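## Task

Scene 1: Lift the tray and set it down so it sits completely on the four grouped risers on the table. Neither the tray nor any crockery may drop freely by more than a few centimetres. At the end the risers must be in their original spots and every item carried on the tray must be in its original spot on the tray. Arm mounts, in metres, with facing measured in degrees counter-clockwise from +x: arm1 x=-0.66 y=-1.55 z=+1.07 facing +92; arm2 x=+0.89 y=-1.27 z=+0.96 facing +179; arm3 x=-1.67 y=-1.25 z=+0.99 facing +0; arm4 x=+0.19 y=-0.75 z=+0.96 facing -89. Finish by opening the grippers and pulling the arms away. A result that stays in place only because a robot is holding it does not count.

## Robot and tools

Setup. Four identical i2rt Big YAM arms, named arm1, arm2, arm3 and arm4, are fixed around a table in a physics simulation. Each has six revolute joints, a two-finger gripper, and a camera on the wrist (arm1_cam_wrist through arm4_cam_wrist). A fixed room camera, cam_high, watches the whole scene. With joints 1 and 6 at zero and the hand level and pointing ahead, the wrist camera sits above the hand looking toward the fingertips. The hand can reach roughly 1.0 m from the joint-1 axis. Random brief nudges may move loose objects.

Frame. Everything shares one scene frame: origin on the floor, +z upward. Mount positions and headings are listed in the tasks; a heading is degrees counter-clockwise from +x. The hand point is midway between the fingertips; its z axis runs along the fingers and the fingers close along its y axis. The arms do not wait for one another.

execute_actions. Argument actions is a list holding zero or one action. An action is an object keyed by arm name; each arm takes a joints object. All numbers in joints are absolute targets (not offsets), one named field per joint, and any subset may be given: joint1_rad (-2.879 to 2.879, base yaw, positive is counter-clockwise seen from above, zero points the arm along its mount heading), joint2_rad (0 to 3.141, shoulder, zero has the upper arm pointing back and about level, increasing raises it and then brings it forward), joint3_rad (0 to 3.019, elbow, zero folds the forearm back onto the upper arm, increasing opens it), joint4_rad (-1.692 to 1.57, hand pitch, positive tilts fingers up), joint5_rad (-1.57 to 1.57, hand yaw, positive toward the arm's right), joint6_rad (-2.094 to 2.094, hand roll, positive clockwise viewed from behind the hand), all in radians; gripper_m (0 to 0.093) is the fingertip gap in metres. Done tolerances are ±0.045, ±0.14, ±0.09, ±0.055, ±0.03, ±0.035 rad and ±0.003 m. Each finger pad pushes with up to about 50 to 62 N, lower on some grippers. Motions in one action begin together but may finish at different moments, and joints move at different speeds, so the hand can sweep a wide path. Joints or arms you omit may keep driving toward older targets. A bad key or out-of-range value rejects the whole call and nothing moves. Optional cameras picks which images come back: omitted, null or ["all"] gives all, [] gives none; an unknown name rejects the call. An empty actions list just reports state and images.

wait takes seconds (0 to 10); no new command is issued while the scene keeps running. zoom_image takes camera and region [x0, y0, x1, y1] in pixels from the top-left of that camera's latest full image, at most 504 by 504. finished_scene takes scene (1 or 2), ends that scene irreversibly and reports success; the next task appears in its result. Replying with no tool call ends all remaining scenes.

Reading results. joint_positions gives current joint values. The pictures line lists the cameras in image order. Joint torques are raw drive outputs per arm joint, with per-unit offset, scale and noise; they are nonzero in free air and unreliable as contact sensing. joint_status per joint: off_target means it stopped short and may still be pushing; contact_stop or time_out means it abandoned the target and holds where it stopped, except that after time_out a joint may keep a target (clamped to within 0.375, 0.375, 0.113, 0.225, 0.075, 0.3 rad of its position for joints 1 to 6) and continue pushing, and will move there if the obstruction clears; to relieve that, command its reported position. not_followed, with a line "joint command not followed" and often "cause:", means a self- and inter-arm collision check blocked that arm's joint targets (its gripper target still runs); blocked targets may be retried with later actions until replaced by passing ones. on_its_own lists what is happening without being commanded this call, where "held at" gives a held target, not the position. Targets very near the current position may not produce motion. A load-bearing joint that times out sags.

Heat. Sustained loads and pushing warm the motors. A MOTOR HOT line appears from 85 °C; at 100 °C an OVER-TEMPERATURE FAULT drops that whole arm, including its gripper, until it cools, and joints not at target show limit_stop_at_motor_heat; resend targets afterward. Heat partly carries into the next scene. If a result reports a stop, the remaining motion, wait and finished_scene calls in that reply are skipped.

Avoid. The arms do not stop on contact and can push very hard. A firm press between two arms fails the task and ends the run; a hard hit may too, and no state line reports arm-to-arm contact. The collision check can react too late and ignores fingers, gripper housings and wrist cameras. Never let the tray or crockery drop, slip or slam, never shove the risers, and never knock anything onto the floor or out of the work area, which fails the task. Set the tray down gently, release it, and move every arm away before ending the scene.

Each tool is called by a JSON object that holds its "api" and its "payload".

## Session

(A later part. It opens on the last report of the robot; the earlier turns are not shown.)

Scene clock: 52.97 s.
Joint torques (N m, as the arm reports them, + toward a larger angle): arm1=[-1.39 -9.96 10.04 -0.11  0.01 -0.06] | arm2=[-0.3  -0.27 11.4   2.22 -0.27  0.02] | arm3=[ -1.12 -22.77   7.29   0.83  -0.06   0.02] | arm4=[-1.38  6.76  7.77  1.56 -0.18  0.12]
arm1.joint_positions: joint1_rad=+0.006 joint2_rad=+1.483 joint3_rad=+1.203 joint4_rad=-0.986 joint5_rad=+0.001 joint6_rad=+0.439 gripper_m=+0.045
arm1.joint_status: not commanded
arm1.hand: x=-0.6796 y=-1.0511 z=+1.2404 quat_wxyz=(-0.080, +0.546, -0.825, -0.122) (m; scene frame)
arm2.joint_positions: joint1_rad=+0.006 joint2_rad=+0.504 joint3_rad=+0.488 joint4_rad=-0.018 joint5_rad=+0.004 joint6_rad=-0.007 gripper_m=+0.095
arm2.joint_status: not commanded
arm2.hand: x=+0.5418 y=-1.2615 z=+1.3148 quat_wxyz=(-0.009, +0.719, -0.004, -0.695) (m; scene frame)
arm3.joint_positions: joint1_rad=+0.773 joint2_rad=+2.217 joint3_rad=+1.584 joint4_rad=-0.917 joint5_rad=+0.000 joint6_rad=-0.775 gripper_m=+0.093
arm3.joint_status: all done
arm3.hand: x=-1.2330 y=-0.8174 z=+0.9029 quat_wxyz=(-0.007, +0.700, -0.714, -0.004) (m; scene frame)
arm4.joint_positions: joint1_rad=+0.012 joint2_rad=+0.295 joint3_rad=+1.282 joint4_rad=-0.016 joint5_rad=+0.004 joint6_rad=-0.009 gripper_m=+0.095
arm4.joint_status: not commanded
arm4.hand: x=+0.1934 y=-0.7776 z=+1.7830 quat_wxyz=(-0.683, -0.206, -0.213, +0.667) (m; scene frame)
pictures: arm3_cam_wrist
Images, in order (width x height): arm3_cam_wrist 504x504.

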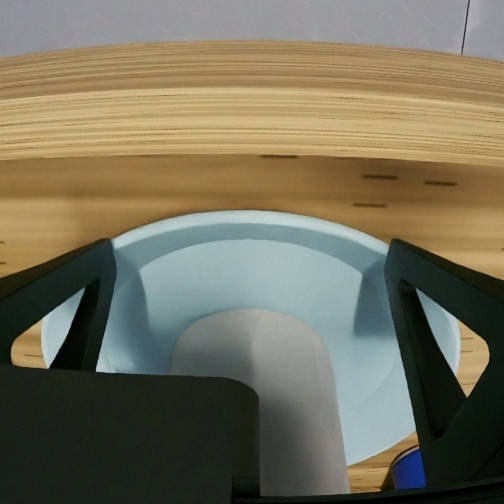

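{"api": "execute_actions", "payload": {"actions": [{"arm3":{"joints":{"joint1_rad":0.742,"joint2_rad":2.16,"joint3_rad":1.475,"joint4_rad":-0.88,"joint6_rad":-0.812}}}], "cameras": ["arm3_cam_wrist"]}}

{"api": "execute_actions", "payload": {"actions": [{"arm3":{"joints":{"joint2_rad":2.0,"joint3_rad":1.53,"joint4_rad":-1.07}}}], "cameras": []}}

{"api": "execute_actions", "payload": {"actions": [{"arm3":{"joints":{"joint1_rad":0.62,"joint2_rad":1.35,"joint3_rad":1.6,"joint4_rad":-1.2,"joint6_rad":0}}}], "cameras": ["arm3_cam_wrist"]}}

Scene clock: 53.97 s.
Joint torques (N m, as the arm reports them, + toward a larger angle): arm1=[ -1.51 -10.25  10.11  -0.13   0.02  -0.08] | arm2=[-0.2  -0.26 11.41  2.21 -0.26  0.02] | arm3=[ -0.75 -22.58   7.51   1.    -0.06   0.02] | arm4=[-1.54  6.41  7.79  1.6  -0.18  0.1 ]
arm1.joint_positions: joint1_rad=+0.006 joint2_rad=+1.483 joint3_rad=+1.203 joint4_rad=-0.986 joint5_rad=+0.001 joint6_rad=+0.439 gripper_m=+0.045
arm1.joint_status: not commanded
arm1.hand: x=-0.6796 y=-1.0511 z=+1.2404 quat_wxyz=(-0.080, +0.546, -0.825, -0.122) (m; scene frame)
arm2.joint_positions: joint1_rad=+0.006 joint2_rad=+0.504 joint3_rad=+0.488 joint4_rad=-0.018 joint5_rad=+0.004 joint6_rad=-0.007 gripper_m=+0.095
arm2.joint_status: not commanded
arm2.hand: x=+0.5418 y=-1.2615 z=+1.3148 quat_wxyz=(-0.009, +0.719, -0.004, -0.695) (m; scene frame)
arm3.joint_positions: joint1_rad=+0.744 joint2_rad=+2.168 joint3_rad=+1.476 joint4_rad=-0.893 joint5_rad=+0.000 joint6_rad=-0.804 gripper_m=+0.093
arm3.joint_status: all done
arm3.hand: x=-1.2465 y=-0.8543 z=+0.8990 quat_wxyz=(+0.010, +0.700, -0.714, -0.004) (m; scene frame)
arm4.joint_positions: joint1_rad=+0.012 joint2_rad=+0.295 joint3_rad=+1.282 joint4_rad=-0.016 joint5_rad=+0.004 joint6_rad=-0.009 gripper_m=+0.095
arm4.joint_status: not commanded
arm4.hand: x=+0.1934 y=-0.7776 z=+1.7830 quat_wxyz=(-0.683, -0.206, -0.213, +0.667) (m; scene frame)
pictures: arm3_cam_wrist
Images, in order (width x height): arm3_cam_wrist 504x504.

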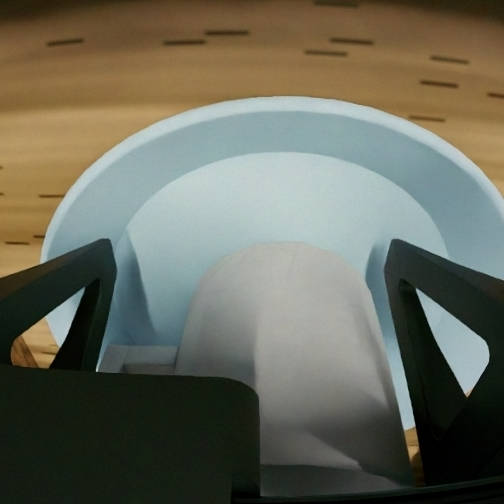

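Scene clock: 55.00 s.
Joint torques (N m, as the arm reports them, + toward a larger angle): arm1=[ -1.61 -10.59  10.01  -0.07   0.03  -0.09] | arm2=[-0.22 -0.27 11.34  2.21 -0.26  0.02] | arm3=[ -1.1  -18.2   10.63  -0.11  -0.06   0.04] | arm4=[-1.19  6.68  7.78  1.64 -0.16  0.13]
arm1.joint_positions: joint1_rad=+0.006 joint2_rad=+1.483 joint3_rad=+1.203 joint4_rad=-0.986 joint5_rad=+0.001 joint6_rad=+0.439 gripper_m=+0.045
arm1.joint_status: not commanded
arm1.hand: x=-0.6796 y=-1.0511 z=+1.2404 quat_wxyz=(-0.080, +0.546, -0.825, -0.122) (m; scene frame)
arm2.joint_positions: joint1_rad=+0.006 joint2_rad=+0.504 joint3_rad=+0.488 joint4_rad=-0.018 joint5_rad=+0.004 joint6_rad=-0.007 gripper_m=+0.095
arm2.joint_status: not commanded
arm2.hand: x=+0.5418 y=-1.2615 z=+1.3148 quat_wxyz=(-0.009, +0.719, -0.004, -0.695) (m; scene frame)
arm3.joint_positions: joint1_rad=+0.744 joint2_rad=+1.972 joint3_rad=+1.512 joint4_rad=-1.057 joint5_rad=+0.000 joint6_rad=-0.806 gripper_m=+0.093
arm3.joint_status: all done
arm3.hand: x=-1.2411 y=-0.8504 z=+1.0202 quat_wxyz=(-0.023, +0.701, -0.713, -0.003) (m; scene frame)
arm4.joint_positions: joint1_rad=+0.012 joint2_rad=+0.295 joint3_rad=+1.282 joint4_rad=-0.016 joint5_rad=+0.004 joint6_rad=-0.009 gripper_m=+0.095
arm4.joint_status: not commanded
arm4.hand: x=+0.1934 y=-0.7776 z=+1.7830 quat_wxyz=(-0.683, -0.206, -0.213, +0.667) (m; scene frame)
pictures: none
No camera images: the call's "cameras" was empty. Leave "cameras" out to get every camera's image.

Scene clock: 56.83 s.
Joint torques (N m, as the arm reports them, + toward a larger angle): arm1=[ -1.59 -10.56  10.02  -0.01   0.06  -0.07] | arm2=[-0.22 -0.25 11.42  2.16 -0.26  0.01] | arm3=[ -0.58 -11.58  11.49   0.98  -0.02   0.14] | arm4=[-1.68  6.85  7.81  1.68 -0.17  0.11]
arm1.joint_positions: joint1_rad=+0.006 joint2_rad=+1.483 joint3_rad=+1.203 joint4_rad=-0.986 joint5_rad=+0.001 joint6_rad=+0.439 gripper_m=+0.045
arm1.joint_status: not commanded
arm1.hand: x=-0.6796 y=-1.0511 z=+1.2404 quat_wxyz=(-0.080, +0.546, -0.825, -0.122) (m; scene frame)
arm2.joint_positions: joint1_rad=+0.006 joint2_rad=+0.504 joint3_rad=+0.488 joint4_rad=-0.018 joint5_rad=+0.004 joint6_rad=-0.007 gripper_m=+0.095
arm2.joint_status: not commanded
arm2.hand: x=+0.5418 y=-1.2615 z=+1.3148 quat_wxyz=(-0.009, +0.719, -0.004, -0.695) (m; scene frame)
arm3.joint_positions: joint1_rad=+0.616 joint2_rad=+1.346 joint3_rad=+1.598 joint4_rad=-1.185 joint5_rad=+0.001 joint6_rad=-0.008 gripper_m=+0.093
arm3.joint_status: all done
arm3.hand: x=-1.2453 y=-0.9485 z=+1.3954 quat_wxyz=(-0.295, +0.292, -0.905, -0.096) (m; scene frame)
arm4.joint_positions: joint1_rad=+0.012 joint2_rad=+0.295 joint3_rad=+1.282 joint4_rad=-0.016 joint5_rad=+0.004 joint6_rad=-0.009 gripper_m=+0.095
arm4.joint_status: not commanded
arm4.hand: x=+0.1934 y=-0.7776 z=+1.7830 quat_wxyz=(-0.683, -0.206, -0.213, +0.667) (m; scene frame)
pictures: arm3_cam_wrist
Images, in order (width x height): arm3_cam_wrist 504x504.

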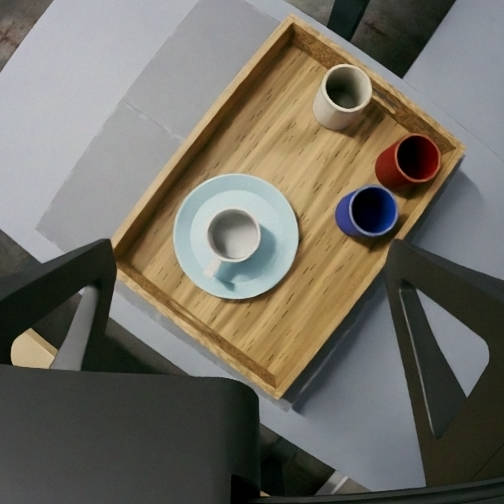

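{"api": "execute_actions", "payload": {"actions": [{"arm3":{"joints":{"joint1_rad":0.798,"joint2_rad":2.15,"joint3_rad":1.68,"joint4_rad":-1.03,"joint6_rad":-0.755}}}], "cameras": []}}

{"api": "execute_actions", "payload": {"actions": [{"arm3":{"joints":{"joint2_rad":2.305,"joint3_rad":1.685,"joint4_rad":-0.94}}}], "cameras": ["arm3_cam_wrist"]}}

Scene clock: 58.73 s.
Joint torques (N m, as the arm reports them, + toward a larger angle): arm1=[ -1.61 -10.09  10.07  -0.21   0.03  -0.06] | arm2=[-0.38 -0.26 11.39  2.19 -0.26  0.01] | arm3=[ -1.25 -23.02  10.89   0.87  -0.05   0.02] | arm4=[-1.64  6.83  7.77  1.61 -0.17  0.12]
arm1.joint_positions: joint1_rad=+0.006 joint2_rad=+1.483 joint3_rad=+1.203 joint4_rad=-0.986 joint5_rad=+0.001 joint6_rad=+0.439 gripper_m=+0.045
arm1.joint_status: not commanded
arm1.hand: x=-0.6796 y=-1.0511 z=+1.2404 quat_wxyz=(-0.080, +0.546, -0.825, -0.122) (m; scene frame)
arm2.joint_positions: joint1_rad=+0.006 joint2_rad=+0.504 joint3_rad=+0.488 joint4_rad=-0.018 joint5_rad=+0.004 joint6_rad=-0.007 gripper_m=+0.095
arm2.joint_status: not commanded
arm2.hand: x=+0.5418 y=-1.2615 z=+1.3148 quat_wxyz=(-0.009, +0.719, -0.004, -0.695) (m; scene frame)
arm3.joint_positions: joint1_rad=+0.805 joint2_rad=+2.157 joint3_rad=+1.655 joint4_rad=-1.037 joint5_rad=+0.000 joint6_rad=-0.747 gripper_m=+0.093
arm3.joint_status: all done
arm3.hand: x=-1.2372 y=-0.7938 z=+0.9616 quat_wxyz=(-0.013, +0.701, -0.713, -0.004) (m; scene frame)
arm4.joint_positions: joint1_rad=+0.012 joint2_rad=+0.295 joint3_rad=+1.282 joint4_rad=-0.016 joint5_rad=+0.004 joint6_rad=-0.009 gripper_m=+0.095
arm4.joint_status: not commanded
arm4.hand: x=+0.1934 y=-0.7776 z=+1.7830 quat_wxyz=(-0.683, -0.206, -0.213, +0.667) (m; scene frame)
pictures: none
No camera images: the call's "cameras" was empty. Leave "cameras" out to get every camera's image.

Scene clock: 59.80 s.
Joint torques (N m, as the arm reports them, + toward a larger angle): arm1=[ -1.55 -10.05  10.05  -0.15   0.01  -0.05] | arm2=[-0.3  -0.32 11.4   2.18 -0.27  0.02] | arm3=[ -1.35 -22.08   9.72   1.02  -0.19   0.01] | arm4=[-1.4   6.71  7.72  1.6  -0.17  0.1 ]
arm1.joint_positions: joint1_rad=+0.006 joint2_rad=+1.483 joint3_rad=+1.203 joint4_rad=-0.986 joint5_rad=+0.001 joint6_rad=+0.439 gripper_m=+0.045
arm1.joint_status: not commanded
arm1.hand: x=-0.6796 y=-1.0511 z=+1.2404 quat_wxyz=(-0.080, +0.546, -0.825, -0.122) (m; scene frame)
arm2.joint_positions: joint1_rad=+0.006 joint2_rad=+0.504 joint3_rad=+0.488 joint4_rad=-0.018 joint5_rad=+0.004 joint6_rad=-0.007 gripper_m=+0.095
arm2.joint_status: not commanded
arm2.hand: x=+0.5418 y=-1.2615 z=+1.3148 quat_wxyz=(-0.009, +0.719, -0.004, -0.695) (m; scene frame)
arm3.joint_positions: joint1_rad=+0.795 joint2_rad=+2.288 joint3_rad=+1.665 joint4_rad=-0.952 joint5_rad=+0.003 joint6_rad=-0.747 gripper_m=+0.093
arm3.joint_status: all done
arm3.hand: x=-1.2328 y=-0.7981 z=+0.8853 quat_wxyz=(+0.005, +0.698, -0.716, -0.002) (m; scene frame)
arm4.joint_positions: joint1_rad=+0.012 joint2_rad=+0.295 joint3_rad=+1.282 joint4_rad=-0.016 joint5_rad=+0.004 joint6_rad=-0.009 gripper_m=+0.095
arm4.joint_status: not commanded
arm4.hand: x=+0.1934 y=-0.7776 z=+1.7830 quat_wxyz=(-0.683, -0.206, -0.213, +0.667) (m; scene frame)
pictures: arm3_cam_wrist
Images, in order (width x height): arm3_cam_wrist 504x504.

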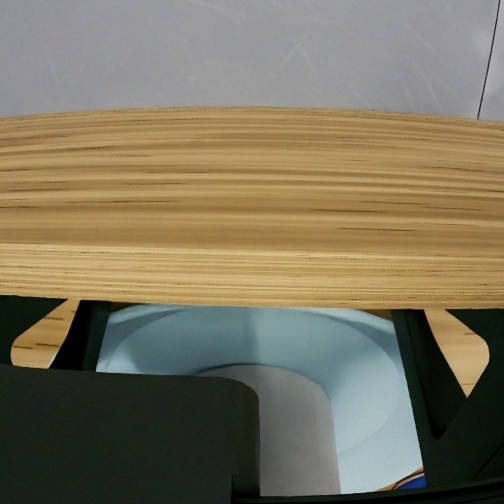

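{"api": "execute_actions", "payload": {"actions": [{"arm3":{"joints":{"joint1_rad":0.768,"joint2_rad":2.222,"joint3_rad":1.552,"joint4_rad":-0.885,"joint6_rad":-0.785}}}], "cameras": ["arm3_cam_wrist"]}}

Scene clock: 60.77 s.
Joint torques (N m, as the arm reports them, + toward a larger angle): arm1=[ -2.18 -10.46  10.07  -0.12   0.    -0.06] | arm2=[-0.3  -0.11 11.39  2.16 -0.26  0.01] | arm3=[ -1.53 -23.02   6.88   0.9    0.06   0.04] | arm4=[-1.57  6.53  7.79  1.52 -0.18  0.12]
arm1.joint_positions: joint1_rad=+0.006 joint2_rad=+1.483 joint3_rad=+1.203 joint4_rad=-0.986 joint5_rad=+0.001 joint6_rad=+0.439 gripper_m=+0.045
arm1.joint_status: not commanded
arm1.hand: x=-0.6796 y=-1.0511 z=+1.2404 quat_wxyz=(-0.080, +0.546, -0.825, -0.122) (m; scene frame)
arm2.joint_positions: joint1_rad=+0.006 joint2_rad=+0.504 joint3_rad=+0.488 joint4_rad=-0.018 joint5_rad=+0.004 joint6_rad=-0.007 gripper_m=+0.095
arm2.joint_status: not commanded
arm2.hand: x=+0.5418 y=-1.2615 z=+1.3148 quat_wxyz=(-0.009, +0.719, -0.004, -0.695) (m; scene frame)
arm3.joint_positions: joint1_rad=+0.778 joint2_rad=+2.222 joint3_rad=+1.563 joint4_rad=-0.893 joint5_rad=-0.003 joint6_rad=-0.780 gripper_m=+0.093
arm3.joint_status: all done
arm3.hand: x=-1.2392 y=-0.8182 z=+0.8938 quat_wxyz=(-0.006, +0.704, -0.711, -0.005) (m; scene frame)
arm4.joint_positions: joint1_rad=+0.012 joint2_rad=+0.295 joint3_rad=+1.282 joint4_rad=-0.016 joint5_rad=+0.004 joint6_rad=-0.009 gripper_m=+0.095
arm4.joint_status: not commanded
arm4.hand: x=+0.1934 y=-0.7776 z=+1.7830 quat_wxyz=(-0.683, -0.206, -0.213, +0.667) (m; scene frame)
pictures: arm3_cam_wrist
Images, in order (width x height): arm3_cam_wrist 504x504.

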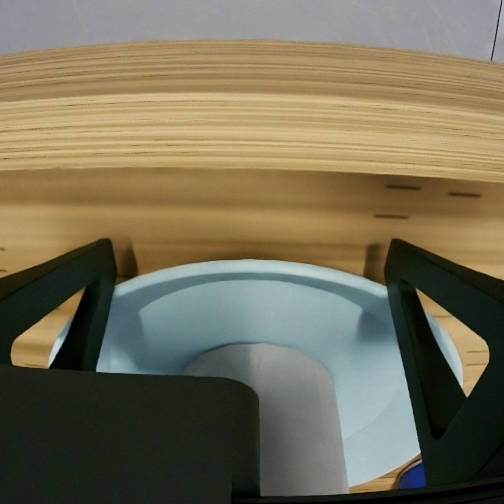

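{"api": "execute_actions", "payload": {"actions": [{"arm3":{"joints":{"joint1_rad":0.75,"joint2_rad":2.208,"joint3_rad":1.50,"joint4_rad":-0.872,"joint6_rad":-0.80}}}], "cameras": ["arm3_cam_wrist"]}}

{"api": "execute_actions", "payload": {"actions": [{"arm3":{"joints":{"joint1_rad":0.765,"joint2_rad":2.05,"joint3_rad":1.57,"joint4_rad":-1.05}}}], "cameras": []}}

{"api": "execute_actions", "payload": {"actions": [{"arm3":{"joints":{"joint1_rad":0.62,"joint2_rad":1.35,"joint3_rad":1.6,"joint4_rad":-1.2,"joint6_rad":0}}}], "cameras": ["arm3_cam_wrist"]}}

Scene clock: 61.70 s.
Joint torques (N m, as the arm reports them, + toward a larger angle): arm1=[ -1.88 -10.37  10.13   0.03   0.05  -0.07] | arm2=[-0.2  -0.36 11.38  2.21 -0.26  0.01] | arm3=[ -1.49 -21.92   6.83   0.53   0.06   0.04] | arm4=[-1.43  6.8   7.65  1.56 -0.17  0.14]
arm1.joint_positions: joint1_rad=+0.006 joint2_rad=+1.483 joint3_rad=+1.203 joint4_rad=-0.986 joint5_rad=+0.001 joint6_rad=+0.439 gripper_m=+0.045
arm1.joint_status: not commanded
arm1.hand: x=-0.6796 y=-1.0511 z=+1.2404 quat_wxyz=(-0.080, +0.546, -0.825, -0.122) (m; scene frame)
arm2.joint_positions: joint1_rad=+0.006 joint2_rad=+0.504 joint3_rad=+0.488 joint4_rad=-0.018 joint5_rad=+0.004 joint6_rad=-0.007 gripper_m=+0.095
arm2.joint_status: not commanded
arm2.hand: x=+0.5418 y=-1.2615 z=+1.3148 quat_wxyz=(-0.009, +0.719, -0.004, -0.695) (m; scene frame)
arm3.joint_positions: joint1_rad=+0.761 joint2_rad=+2.205 joint3_rad=+1.509 joint4_rad=-0.874 joint5_rad=-0.003 joint6_rad=-0.795 gripper_m=+0.093
arm3.joint_status: all done
arm3.hand: x=-1.2447 y=-0.8383 z=+0.8875 quat_wxyz=(+0.003, +0.703, -0.711, -0.005) (m; scene frame)
arm4.joint_positions: joint1_rad=+0.012 joint2_rad=+0.295 joint3_rad=+1.282 joint4_rad=-0.016 joint5_rad=+0.004 joint6_rad=-0.009 gripper_m=+0.095
arm4.joint_status: not commanded
arm4.hand: x=+0.1934 y=-0.7776 z=+1.7830 quat_wxyz=(-0.683, -0.206, -0.213, +0.667) (m; scene frame)
pictures: arm3_cam_wrist
Images, in order (width x height): arm3_cam_wrist 504x504.

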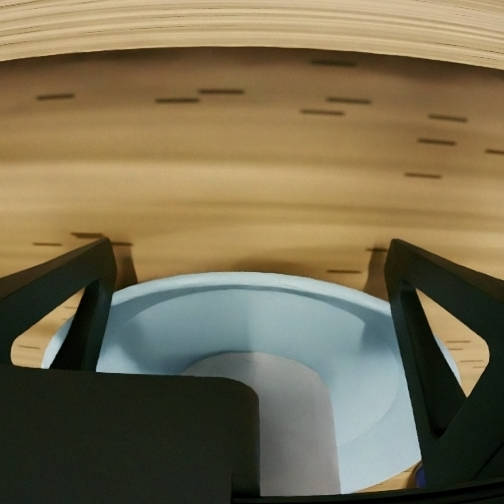

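Scene clock: 62.77 s.
Joint torques (N m, as the arm reports them, + toward a larger angle): arm1=[ -1.95 -10.1   10.02  -0.01   0.05  -0.07] | arm2=[-0.21 -0.3  11.36  2.22 -0.27  0.02] | arm3=[ -0.62 -18.95  10.51  -0.04   0.03   0.07] | arm4=[-1.51  6.69  7.74  1.59 -0.17  0.11]
arm1.joint_positions: joint1_rad=+0.006 joint2_rad=+1.483 joint3_rad=+1.203 joint4_rad=-0.986 joint5_rad=+0.001 joint6_rad=+0.439 gripper_m=+0.045
arm1.joint_status: not commanded
arm1.hand: x=-0.6796 y=-1.0511 z=+1.2404 quat_wxyz=(-0.080, +0.546, -0.825, -0.122) (m; scene frame)
arm2.joint_positions: joint1_rad=+0.006 joint2_rad=+0.504 joint3_rad=+0.488 joint4_rad=-0.018 joint5_rad=+0.004 joint6_rad=-0.007 gripper_m=+0.095
arm2.joint_status: not commanded
arm2.hand: x=+0.5418 y=-1.2615 z=+1.3148 quat_wxyz=(-0.009, +0.719, -0.004, -0.695) (m; scene frame)
arm3.joint_positions: joint1_rad=+0.761 joint2_rad=+2.024 joint3_rad=+1.551 joint4_rad=-1.037 joint5_rad=-0.002 joint6_rad=-0.797 gripper_m=+0.093
arm3.joint_status: all done
arm3.hand: x=-1.2366 y=-0.8317 z=+1.0048 quat_wxyz=(-0.027, +0.703, -0.710, -0.004) (m; scene frame)
arm4.joint_positions: joint1_rad=+0.012 joint2_rad=+0.295 joint3_rad=+1.282 joint4_rad=-0.016 joint5_rad=+0.004 joint6_rad=-0.009 gripper_m=+0.095
arm4.joint_status: not commanded
arm4.hand: x=+0.1934 y=-0.7776 z=+1.7830 quat_wxyz=(-0.683, -0.206, -0.213, +0.667) (m; scene frame)
pictures: none
No camera images: the call's "cameras" was empty. Leave "cameras" out to get every camera's image.

Scene clock: 64.53 s.
Joint torques (N m, as the arm reports them, + toward a larger angle): arm1=[ -1.55 -10.45  10.08  -0.14   0.03  -0.06] | arm2=[-0.16 -0.32 11.42  2.24 -0.26  0.01] | arm3=[ -0.81 -11.44  11.34   1.03  -0.04   0.16] | arm4=[-1.53  6.55  7.84  1.56 -0.16  0.11]
arm1.joint_positions: joint1_rad=+0.006 joint2_rad=+1.483 joint3_rad=+1.203 joint4_rad=-0.986 joint5_rad=+0.001 joint6_rad=+0.439 gripper_m=+0.045
arm1.joint_status: not commanded
arm1.hand: x=-0.6796 y=-1.0511 z=+1.2404 quat_wxyz=(-0.080, +0.546, -0.825, -0.122) (m; scene frame)
arm2.joint_positions: joint1_rad=+0.006 joint2_rad=+0.504 joint3_rad=+0.488 joint4_rad=-0.018 joint5_rad=+0.004 joint6_rad=-0.007 gripper_m=+0.095
arm2.joint_status: not commanded
arm2.hand: x=+0.5418 y=-1.2615 z=+1.3148 quat_wxyz=(-0.009, +0.719, -0.004, -0.695) (m; scene frame)
arm3.joint_positions: joint1_rad=+0.618 joint2_rad=+1.344 joint3_rad=+1.598 joint4_rad=-1.184 joint5_rad=+0.001 joint6_rad=-0.008 gripper_m=+0.093
arm3.joint_status: all done
arm3.hand: x=-1.2459 y=-0.9478 z=+1.3963 quat_wxyz=(-0.296, +0.293, -0.904, -0.096) (m; scene frame)
arm4.joint_positions: joint1_rad=+0.012 joint2_rad=+0.295 joint3_rad=+1.282 joint4_rad=-0.016 joint5_rad=+0.004 joint6_rad=-0.009 gripper_m=+0.095
arm4.joint_status: not commanded
arm4.hand: x=+0.1934 y=-0.7776 z=+1.7830 quat_wxyz=(-0.683, -0.206, -0.213, +0.667) (m; scene frame)
pictures: arm3_cam_wrist
Images, in order (width x height): arm3_cam_wrist 504x504.

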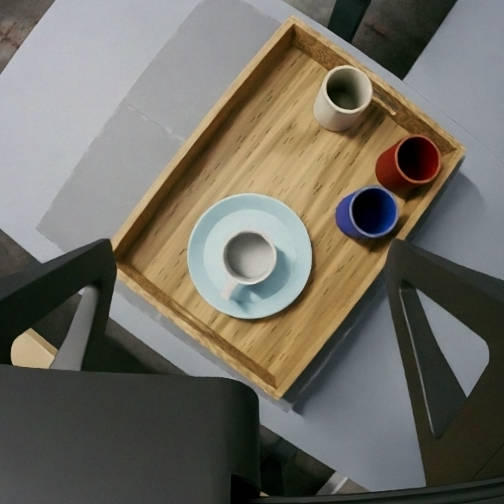

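{"api": "finished_scene", "payload": {"scene": 1}}

The scene is finished: the task was done.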